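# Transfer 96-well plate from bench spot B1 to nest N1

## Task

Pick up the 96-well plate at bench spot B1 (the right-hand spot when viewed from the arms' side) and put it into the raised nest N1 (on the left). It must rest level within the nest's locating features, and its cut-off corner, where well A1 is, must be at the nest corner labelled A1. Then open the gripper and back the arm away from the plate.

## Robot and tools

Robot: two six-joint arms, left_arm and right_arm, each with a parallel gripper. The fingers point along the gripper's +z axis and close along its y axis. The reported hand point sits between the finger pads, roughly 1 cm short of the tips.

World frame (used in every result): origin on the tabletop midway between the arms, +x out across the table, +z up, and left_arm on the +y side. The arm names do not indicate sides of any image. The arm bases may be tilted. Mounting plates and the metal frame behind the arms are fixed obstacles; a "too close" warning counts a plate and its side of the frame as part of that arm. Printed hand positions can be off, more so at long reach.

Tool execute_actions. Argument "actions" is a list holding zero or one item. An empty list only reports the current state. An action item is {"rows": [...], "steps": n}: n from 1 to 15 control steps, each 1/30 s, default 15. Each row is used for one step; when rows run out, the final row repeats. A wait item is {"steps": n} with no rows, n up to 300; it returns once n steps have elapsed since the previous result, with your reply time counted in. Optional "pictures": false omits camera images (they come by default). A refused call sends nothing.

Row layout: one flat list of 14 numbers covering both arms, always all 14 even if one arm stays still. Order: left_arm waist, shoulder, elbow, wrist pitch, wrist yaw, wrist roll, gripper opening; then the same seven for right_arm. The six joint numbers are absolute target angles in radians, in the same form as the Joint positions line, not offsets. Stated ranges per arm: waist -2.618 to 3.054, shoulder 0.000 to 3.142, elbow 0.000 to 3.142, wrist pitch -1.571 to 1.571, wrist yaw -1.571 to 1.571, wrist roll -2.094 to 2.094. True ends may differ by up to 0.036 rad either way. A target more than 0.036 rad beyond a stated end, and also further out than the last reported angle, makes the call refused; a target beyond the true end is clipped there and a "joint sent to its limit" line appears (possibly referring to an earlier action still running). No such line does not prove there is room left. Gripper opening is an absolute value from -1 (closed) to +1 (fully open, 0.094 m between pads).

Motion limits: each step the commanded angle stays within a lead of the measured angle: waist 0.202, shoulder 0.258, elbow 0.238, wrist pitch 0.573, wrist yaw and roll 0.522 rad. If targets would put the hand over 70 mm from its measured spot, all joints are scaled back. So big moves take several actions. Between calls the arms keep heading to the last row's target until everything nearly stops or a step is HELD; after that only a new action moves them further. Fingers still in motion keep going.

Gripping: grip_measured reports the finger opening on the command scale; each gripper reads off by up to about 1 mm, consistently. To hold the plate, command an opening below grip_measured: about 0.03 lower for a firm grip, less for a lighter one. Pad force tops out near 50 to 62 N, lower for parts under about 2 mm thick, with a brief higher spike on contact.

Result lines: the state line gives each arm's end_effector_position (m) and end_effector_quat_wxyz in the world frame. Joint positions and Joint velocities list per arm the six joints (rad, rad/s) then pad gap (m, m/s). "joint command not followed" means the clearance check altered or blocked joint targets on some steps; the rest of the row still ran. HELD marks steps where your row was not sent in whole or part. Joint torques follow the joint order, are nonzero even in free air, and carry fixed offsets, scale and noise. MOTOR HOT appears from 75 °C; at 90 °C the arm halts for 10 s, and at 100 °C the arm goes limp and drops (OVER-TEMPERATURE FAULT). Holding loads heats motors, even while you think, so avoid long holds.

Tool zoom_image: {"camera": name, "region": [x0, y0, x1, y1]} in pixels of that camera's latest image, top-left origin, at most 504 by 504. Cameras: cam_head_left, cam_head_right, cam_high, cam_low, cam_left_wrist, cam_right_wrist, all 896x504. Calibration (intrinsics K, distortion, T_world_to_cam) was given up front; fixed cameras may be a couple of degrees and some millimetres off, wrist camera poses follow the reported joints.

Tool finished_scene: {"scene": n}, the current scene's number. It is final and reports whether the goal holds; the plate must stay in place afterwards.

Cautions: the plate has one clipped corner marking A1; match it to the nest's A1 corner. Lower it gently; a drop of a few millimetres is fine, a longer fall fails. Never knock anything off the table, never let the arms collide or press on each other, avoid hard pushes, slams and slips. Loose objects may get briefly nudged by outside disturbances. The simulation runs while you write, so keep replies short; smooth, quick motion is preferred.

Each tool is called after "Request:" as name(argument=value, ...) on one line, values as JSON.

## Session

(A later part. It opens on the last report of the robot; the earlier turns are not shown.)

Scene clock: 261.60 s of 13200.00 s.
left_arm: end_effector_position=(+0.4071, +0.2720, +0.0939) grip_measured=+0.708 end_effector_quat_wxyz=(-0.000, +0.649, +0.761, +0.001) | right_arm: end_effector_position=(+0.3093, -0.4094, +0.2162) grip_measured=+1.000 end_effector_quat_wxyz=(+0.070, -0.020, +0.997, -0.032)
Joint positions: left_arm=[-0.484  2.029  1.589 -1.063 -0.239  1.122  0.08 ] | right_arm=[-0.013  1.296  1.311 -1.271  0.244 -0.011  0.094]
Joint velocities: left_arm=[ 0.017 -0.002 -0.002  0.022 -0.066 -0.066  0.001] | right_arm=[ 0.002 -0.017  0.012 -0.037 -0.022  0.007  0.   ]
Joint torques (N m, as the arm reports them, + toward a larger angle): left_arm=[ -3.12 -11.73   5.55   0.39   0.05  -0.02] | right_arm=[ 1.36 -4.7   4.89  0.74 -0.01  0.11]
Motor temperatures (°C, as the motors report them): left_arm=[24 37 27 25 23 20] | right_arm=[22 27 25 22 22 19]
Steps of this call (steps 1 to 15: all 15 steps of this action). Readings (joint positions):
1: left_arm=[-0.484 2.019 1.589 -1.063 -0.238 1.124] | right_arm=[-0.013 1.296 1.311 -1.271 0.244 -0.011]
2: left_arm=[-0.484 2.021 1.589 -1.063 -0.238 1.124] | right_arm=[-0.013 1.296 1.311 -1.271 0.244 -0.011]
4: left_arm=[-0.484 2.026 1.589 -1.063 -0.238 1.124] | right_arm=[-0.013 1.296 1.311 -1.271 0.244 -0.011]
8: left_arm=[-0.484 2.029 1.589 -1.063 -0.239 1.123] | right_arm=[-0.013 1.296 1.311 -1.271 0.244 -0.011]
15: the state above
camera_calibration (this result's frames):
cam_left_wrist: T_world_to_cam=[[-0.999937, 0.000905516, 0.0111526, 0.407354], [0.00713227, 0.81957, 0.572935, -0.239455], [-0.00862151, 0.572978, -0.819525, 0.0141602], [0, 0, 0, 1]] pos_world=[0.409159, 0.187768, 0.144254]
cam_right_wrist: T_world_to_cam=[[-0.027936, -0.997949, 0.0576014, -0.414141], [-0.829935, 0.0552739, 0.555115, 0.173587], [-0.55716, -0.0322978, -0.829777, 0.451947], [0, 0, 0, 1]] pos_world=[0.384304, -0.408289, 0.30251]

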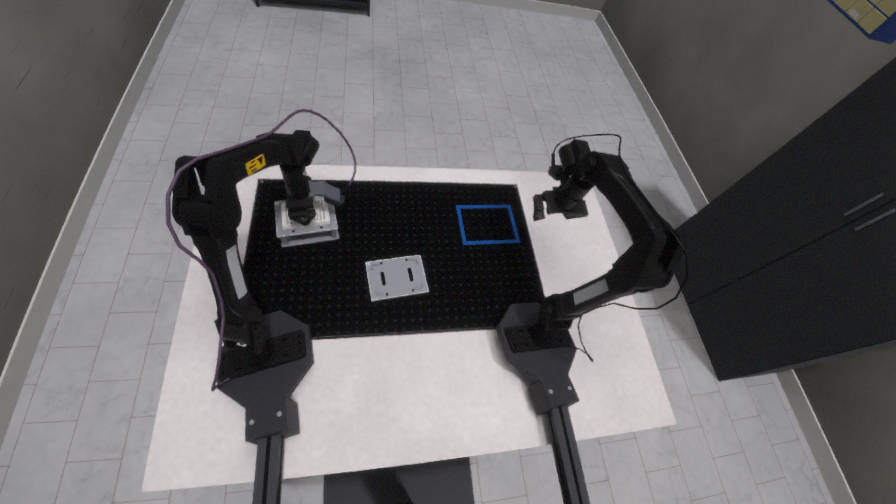

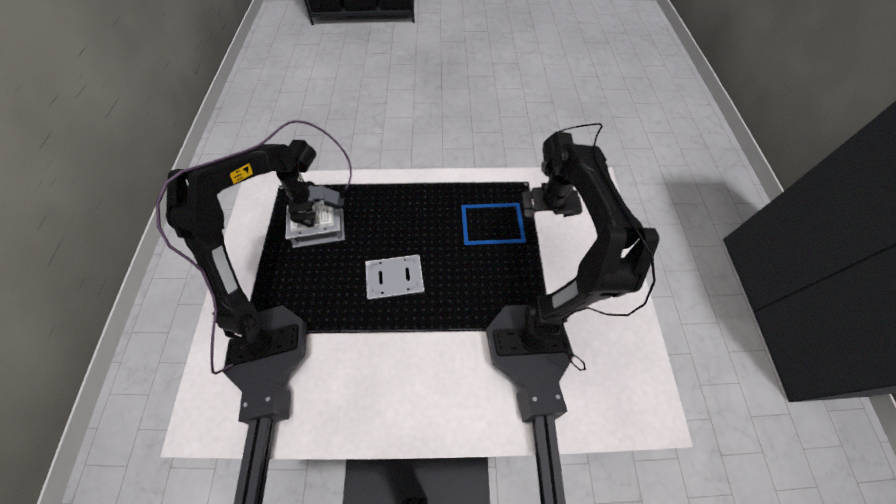

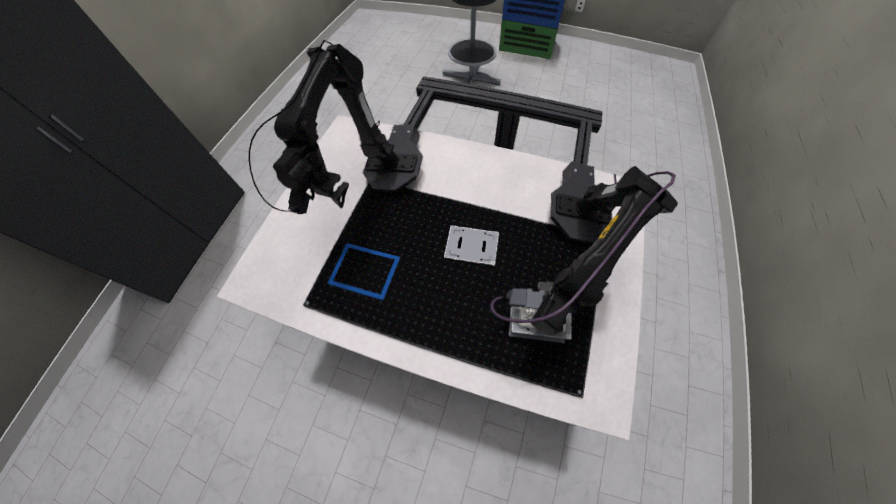

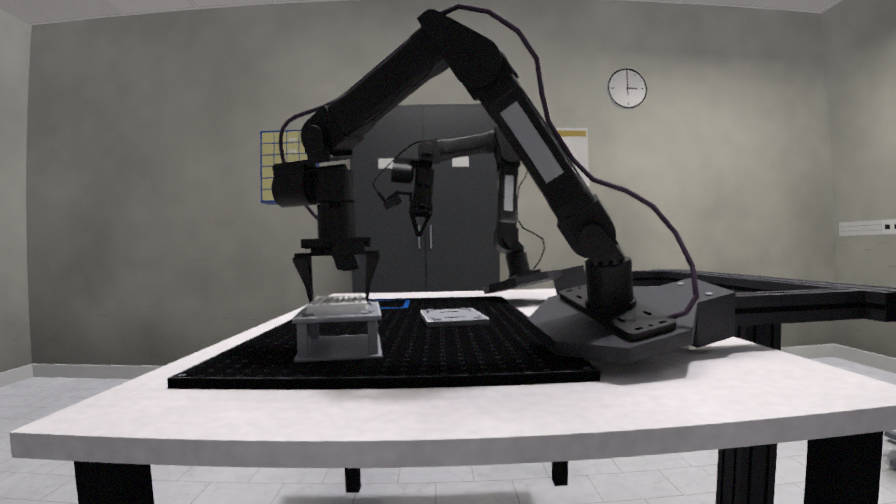

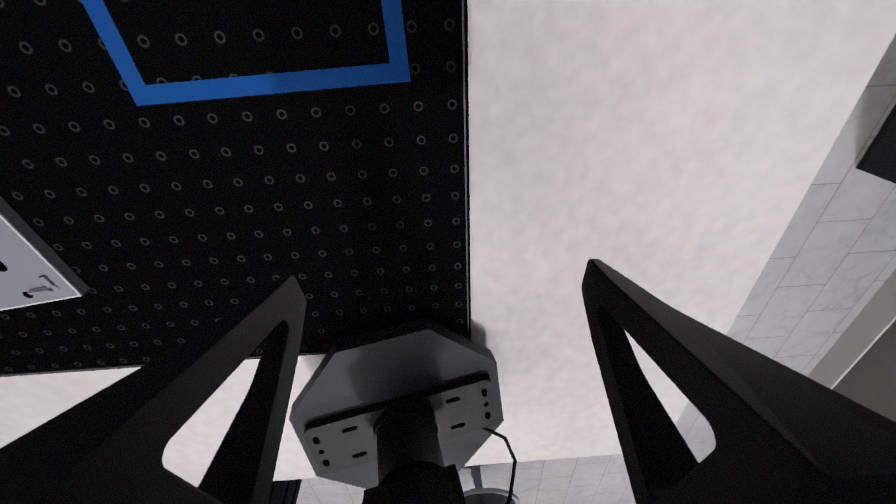

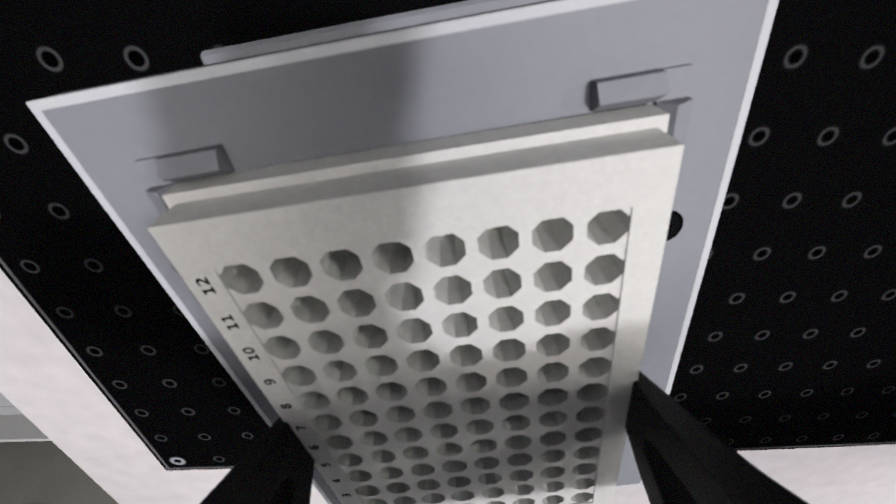

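Request:
execute_actions(actions=[{"rows":[[-0.487,2.02,1.595,-1.06,-0.235,1.12,1,0,1.3,1.3,-1.25,0.24,0,1]],"steps":12}], pictures=false)

Request:
execute_actions(actions=[{"rows":[[-0.487,1.95,1.595,-1.08,-0.235,1.12,1,0,1.3,1.3,-1.25,0.24,0,1],[-0.487,1.95,1.595,-1.08,-0.235,1.12,1,0,1.3,1.3,-1.25,0.24,0,1],[-0.487,1.9,1.595,-1.09,-0.235,1.12,1,0,1.3,1.3,-1.25,0.24,0,1],[-0.487,1.85,1.595,-1.1,-0.235,1.12,1,0,1.3,1.3,-1.25,0.24,0,1],[-0.487,1.8,1.595,-1.1,-0.235,1.12,1,0,1.3,1.3,-1.25,0.24,0,1],[-0.487,1.7,1.595,-1.1,-0.235,1.12,1,0,1.3,1.3,-1.25,0.24,0,1],[-0.487,1.6,1.595,-1.2,-0.235,1.12,1,0,1.3,1.3,-1.25,0.24,0,1]]}], pictures=false)

Request:
execute_actions(actions=[{"rows":[[-0.2,1.3,1.3,-1.1,0,0,1,0,1.3,1.3,-1.25,0.24,0,1]]}], pictures=false)

Request:
execute_actions(actions=[{"steps":15}])

Request:
zoom_image(camera="cam_low", region=[280, 270, 400, 340])

Scene clock: 272.40 s of 13200.00 s.
left_arm: end_effector_position=(+0.4072, +0.2721, +0.0939) grip_measured=+1.000 end_effector_quat_wxyz=(-0.000, +0.649, +0.761, +0.001) | right_arm: end_effector_position=(+0.3093, -0.4094, +0.2162) grip_measured=+1.000 end_effector_quat_wxyz=(+0.070, -0.020, +0.997, -0.032)
Joint positions: left_arm=[-0.484  2.029  1.589 -1.062 -0.239  1.122  0.094] | right_arm=[-0.013  1.296  1.311 -1.271  0.244 -0.011  0.094]
Joint velocities: left_arm=[ 0.002 -0.012 -0.007  0.051 -0.007 -0.007  0.   ] | right_arm=[-0.012  0.002 -0.002 -0.022 -0.037  0.007  0.   ]
Joint torques (N m, as the arm reports them, + toward a larger angle): left_arm=[ -3.13 -13.51   5.47   0.33   0.07  -0.01] | right_arm=[ 1.35 -4.82  4.88  0.72  0.01  0.12]
Motor temperatures (°C, as the motors report them): left_arm=[24 37 27 25 23 20] | right_arm=[22 27 25 22 22 19]
Steps of this call (steps 1 to 15: the robot went on to your last target; steps 16 to 90: nothing new was sent; then 7.40 s passed at rest; steps 91 to 102: all 12 steps of this action). Readings (joint positions):
91: left_arm=[-0.484 2.029 1.589 -1.063 -0.239 1.122] | right_arm=[-0.013 1.296 1.311 -1.271 0.244 -0.011]
92: left_arm=[-0.484 2.029 1.589 -1.062 -0.239 1.122] | right_arm=[-0.013 1.296 1.311 -1.271 0.244 -0.011]
94: left_arm=[-0.484 2.029 1.589 -1.062 -0.239 1.122] | right_arm=[-0.013 1.296 1.311 -1.271 0.244 -0.011]
98: left_arm=[-0.484 2.029 1.589 -1.062 -0.239 1.122] | right_arm=[-0.013 1.296 1.311 -1.271 0.244 -0.011]
102: the state above

Scene clock: 272.90 s of 13200.00 s.
left_arm: end_effector_position=(+0.3973, +0.3183, +0.2646) grip_measured=+1.000 end_effector_quat_wxyz=(+0.172, +0.602, +0.776, +0.078) | right_arm: end_effector_position=(+0.3093, -0.4094, +0.2162) grip_measured=+1.000 end_effector_quat_wxyz=(+0.070, -0.020, +0.997, -0.032)
Joint positions: left_arm=[-0.484  1.557  1.605 -1.16  -0.241  1.122  0.094] | right_arm=[-0.013  1.296  1.311 -1.271  0.244 -0.011  0.094]
Joint velocities: left_arm=[ 0.007  0.012  0.012 -0.212  0.022 -0.007  0.   ] | right_arm=[-0.012  0.012  0.007  0.022 -0.022 -0.037  0.   ]
Joint torques (N m, as the arm reports them, + toward a larger angle): left_arm=[-2.14 -4.79  5.05  0.72  0.08 -0.02] | right_arm=[ 1.45 -4.69  4.84  0.75  0.02  0.11]
Motor temperatures (°C, as the motors report them): left_arm=[24 37 27 25 23 20] | right_arm=[22 27 25 22 22 19]
Steps of this call (steps 1 to 15: all 15 steps of this action). Readings (joint positions):
1: left_arm=[-0.484 2.024 1.589 -1.063 -0.239 1.122] | right_arm=[-0.013 1.296 1.311 -1.271 0.244 -0.011]
2: left_arm=[-0.484 2.017 1.589 -1.066 -0.239 1.122] | right_arm=[-0.013 1.296 1.311 -1.271 0.244 -0.011]
4: left_arm=[-0.484 1.977 1.588 -1.071 -0.239 1.122] | right_arm=[-0.013 1.296 1.311 -1.271 0.244 -0.011]
8: left_arm=[-0.484 1.797 1.585 -1.092 -0.239 1.122] | right_arm=[-0.013 1.296 1.311 -1.271 0.244 -0.011]
15: the state above

Scene clock: 273.40 s of 13200.00 s.
left_arm: end_effector_position=(+0.3355, +0.3820, +0.2307) grip_measured=+1.000 end_effector_quat_wxyz=(+0.159, +0.014, +0.984, -0.084) | right_arm: end_effector_position=(+0.3093, -0.4094, +0.2162) grip_measured=+1.000 end_effector_quat_wxyz=(+0.070, -0.020, +0.997, -0.032)
Joint positions: left_arm=[-0.189  1.311  1.304 -1.117 -0.023  0.075  0.094] | right_arm=[-0.013  1.296  1.311 -1.271  0.244 -0.011  0.094]
Joint velocities: left_arm=[-0.017  0.002  0.002  0.007  0.139 -0.476  0.   ] | right_arm=[ 0.007 -0.007 -0.007  0.051 -0.066 -0.037  0.   ]
Joint torques (N m, as the arm reports them, + toward a larger angle): left_arm=[-2.11 -7.35  5.57  0.97  0.25  0.  ] | right_arm=[ 1.39 -4.7   4.8   0.76  0.    0.1 ]
Motor temperatures (°C, as the motors report them): left_arm=[24 37 27 25 23 20] | right_arm=[22 27 25 22 22 19]
Steps of this call (steps 1 to 15: all 15 steps of this action). Readings (joint positions):
1: left_arm=[-0.459 1.521 1.553 -1.119 -0.191 1.038] | right_arm=[-0.013 1.296 1.311 -1.271 0.244 -0.011]
2: left_arm=[-0.409 1.466 1.467 -1.088 -0.144 0.939] | right_arm=[-0.013 1.296 1.311 -1.271 0.244 -0.011]
4: left_arm=[-0.268 1.365 1.343 -1.107 -0.099 0.740] | right_arm=[-0.013 1.296 1.311 -1.271 0.244 -0.011]
8: left_arm=[-0.179 1.311 1.304 -1.126 -0.069 0.348] | right_arm=[-0.013 1.296 1.311 -1.271 0.244 -0.011]
15: the state above

Scene clock: 273.90 s of 13200.00 s.
left_arm: end_effector_position=(+0.3358, +0.3800, +0.2312) grip_measured=+1.000 end_effector_quat_wxyz=(+0.156, -0.019, +0.983, -0.095) | right_arm: end_effector_position=(+0.3093, -0.4094, +0.2162) grip_measured=+1.000 end_effector_quat_wxyz=(+0.070, -0.020, +0.997, -0.032)
Joint positions: left_arm=[-0.189  1.311  1.304 -1.116 -0.012  0.005  0.094] | right_arm=[-0.013  1.296  1.311 -1.271  0.244 -0.011  0.094]
Joint velocities: left_arm=[-0.002  0.007 -0.027  0.007 -0.022  0.007  0.   ] | right_arm=[ 0.017 -0.017 -0.002 -0.007 -0.066 -0.007  0.   ]
Joint torques (N m, as the arm reports them, + toward a larger angle): left_arm=[-2.07 -7.39  5.48  0.96  0.28 -0.01] | right_arm=[ 1.36 -4.75  4.79  0.74  0.01  0.11]
Motor temperatures (°C, as the motors report them): left_arm=[24 36 27 25 23 20] | right_arm=[22 27 25 22 22 19]
Steps of this call (steps 1 to 15: the robot went on to your last target). Readings (joint positions):
1: left_arm=[-0.189 1.311 1.304 -1.116 -0.021 0.060] | right_arm=[-0.013 1.296 1.311 -1.271 0.244 -0.011]
2: left_arm=[-0.189 1.311 1.304 -1.116 -0.019 0.049] | right_arm=[-0.013 1.296 1.311 -1.271 0.244 -0.011]
4: left_arm=[-0.189 1.311 1.304 -1.116 -0.017 0.033] | right_arm=[-0.013 1.296 1.311 -1.271 0.244 -0.011]
8: left_arm=[-0.189 1.311 1.304 -1.116 -0.014 0.015] | right_arm=[-0.013 1.296 1.311 -1.271 0.244 -0.011]
15: the state above
camera_calibration (this result's frames):
cam_left_wrist: T_world_to_cam=[[-0.1457, -0.977354, 0.153461, 0.386342], [-0.94795, 0.182309, 0.261065, 0.228941], [-0.283131, -0.107436, -0.953045, 0.4458], [0, 0, 0, 1]] pos_world=[0.399534, 0.38375, 0.30581]
cam_right_wrist: T_world_to_cam=[[-0.027936, -0.997949, 0.0576014, -0.414141], [-0.829935, 0.0552739, 0.555115, 0.173587], [-0.55716, -0.0322978, -0.829777, 0.451947], [0, 0, 0, 1]] pos_world=[0.384304, -0.408289, 0.30251]

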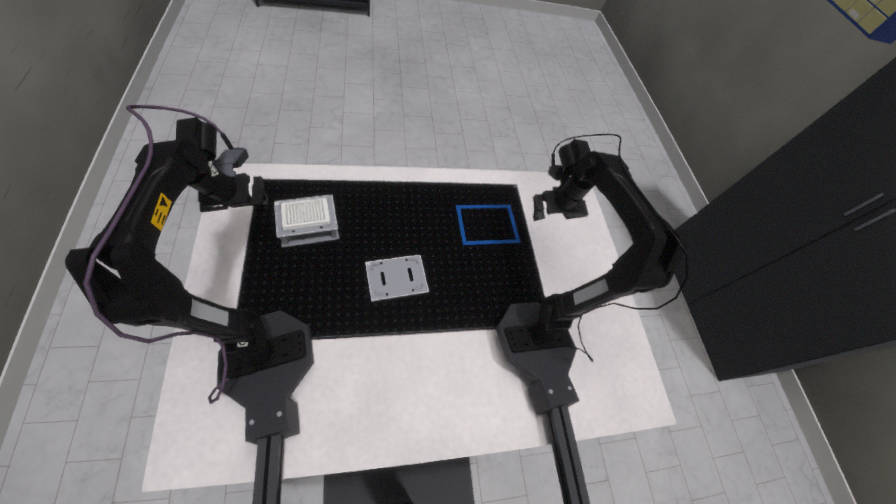

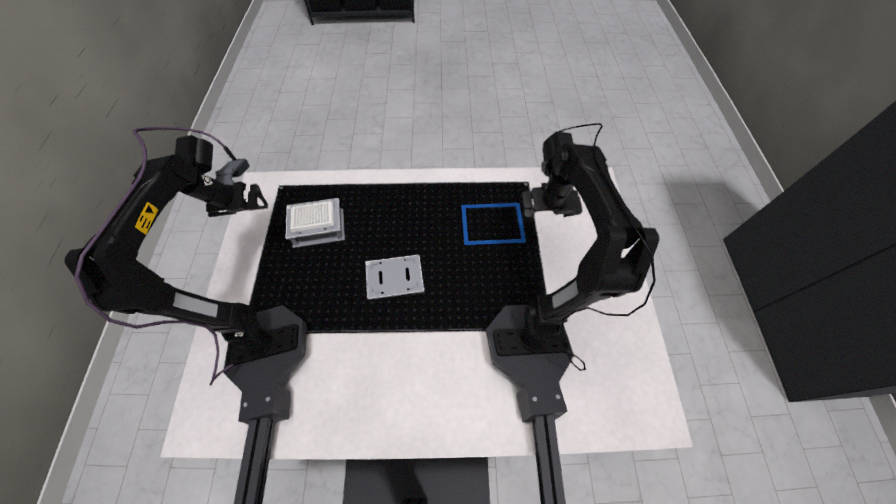

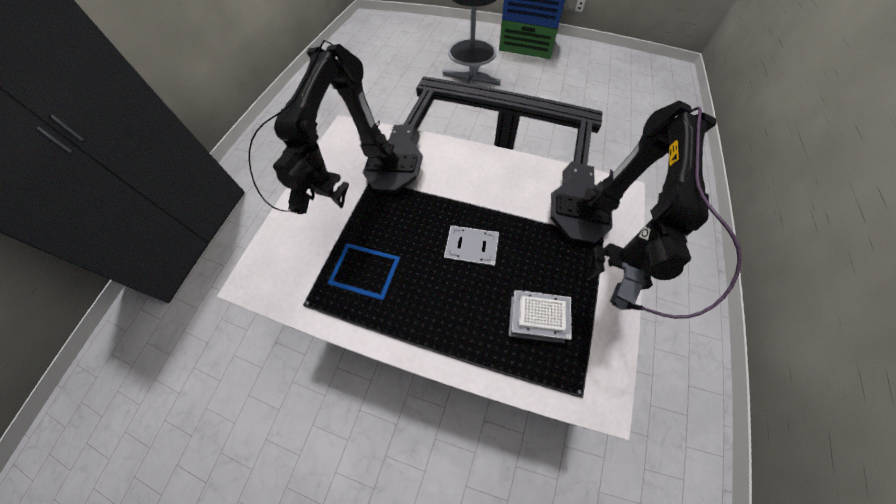

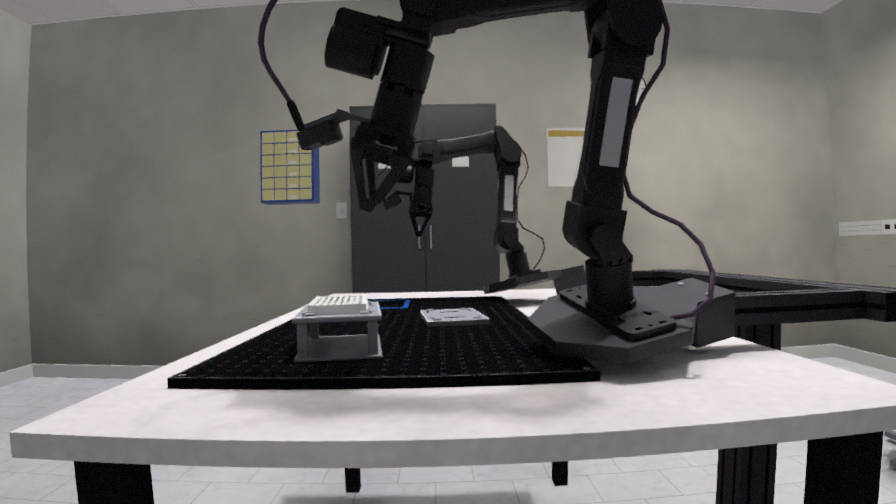

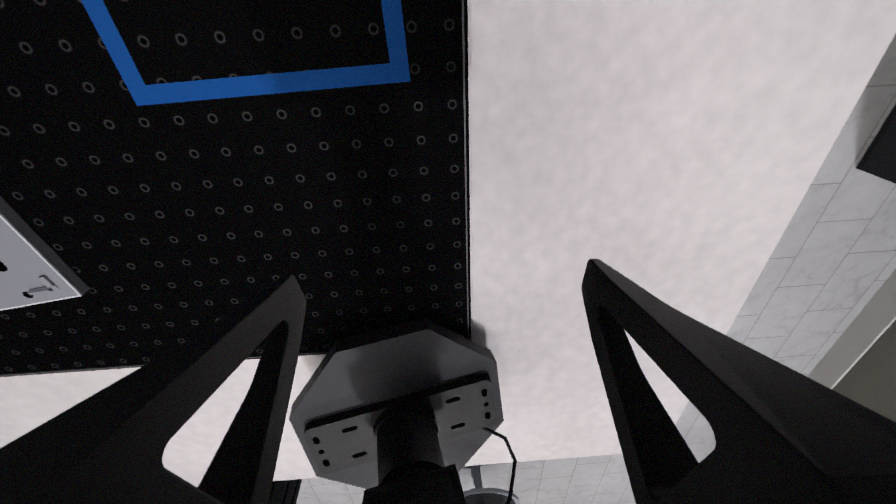

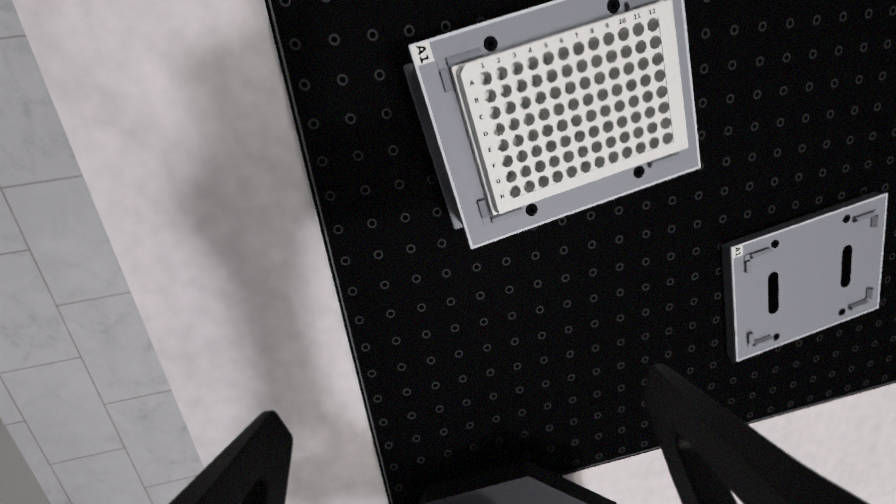

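Region (280, 270, 400, 340) of cam_low's 896x504 image, scaled by 4.200, with more detail than that image has; it fills the top 294 rows of this view, and the rest is white.

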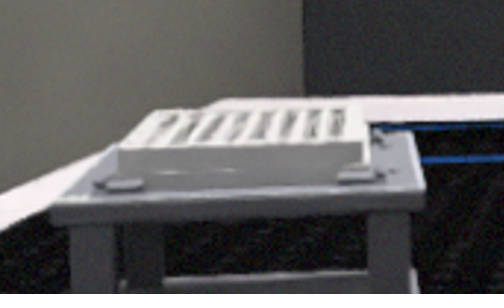

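Request:
finished_scene(scene=1)

The scene is finished: the task was done.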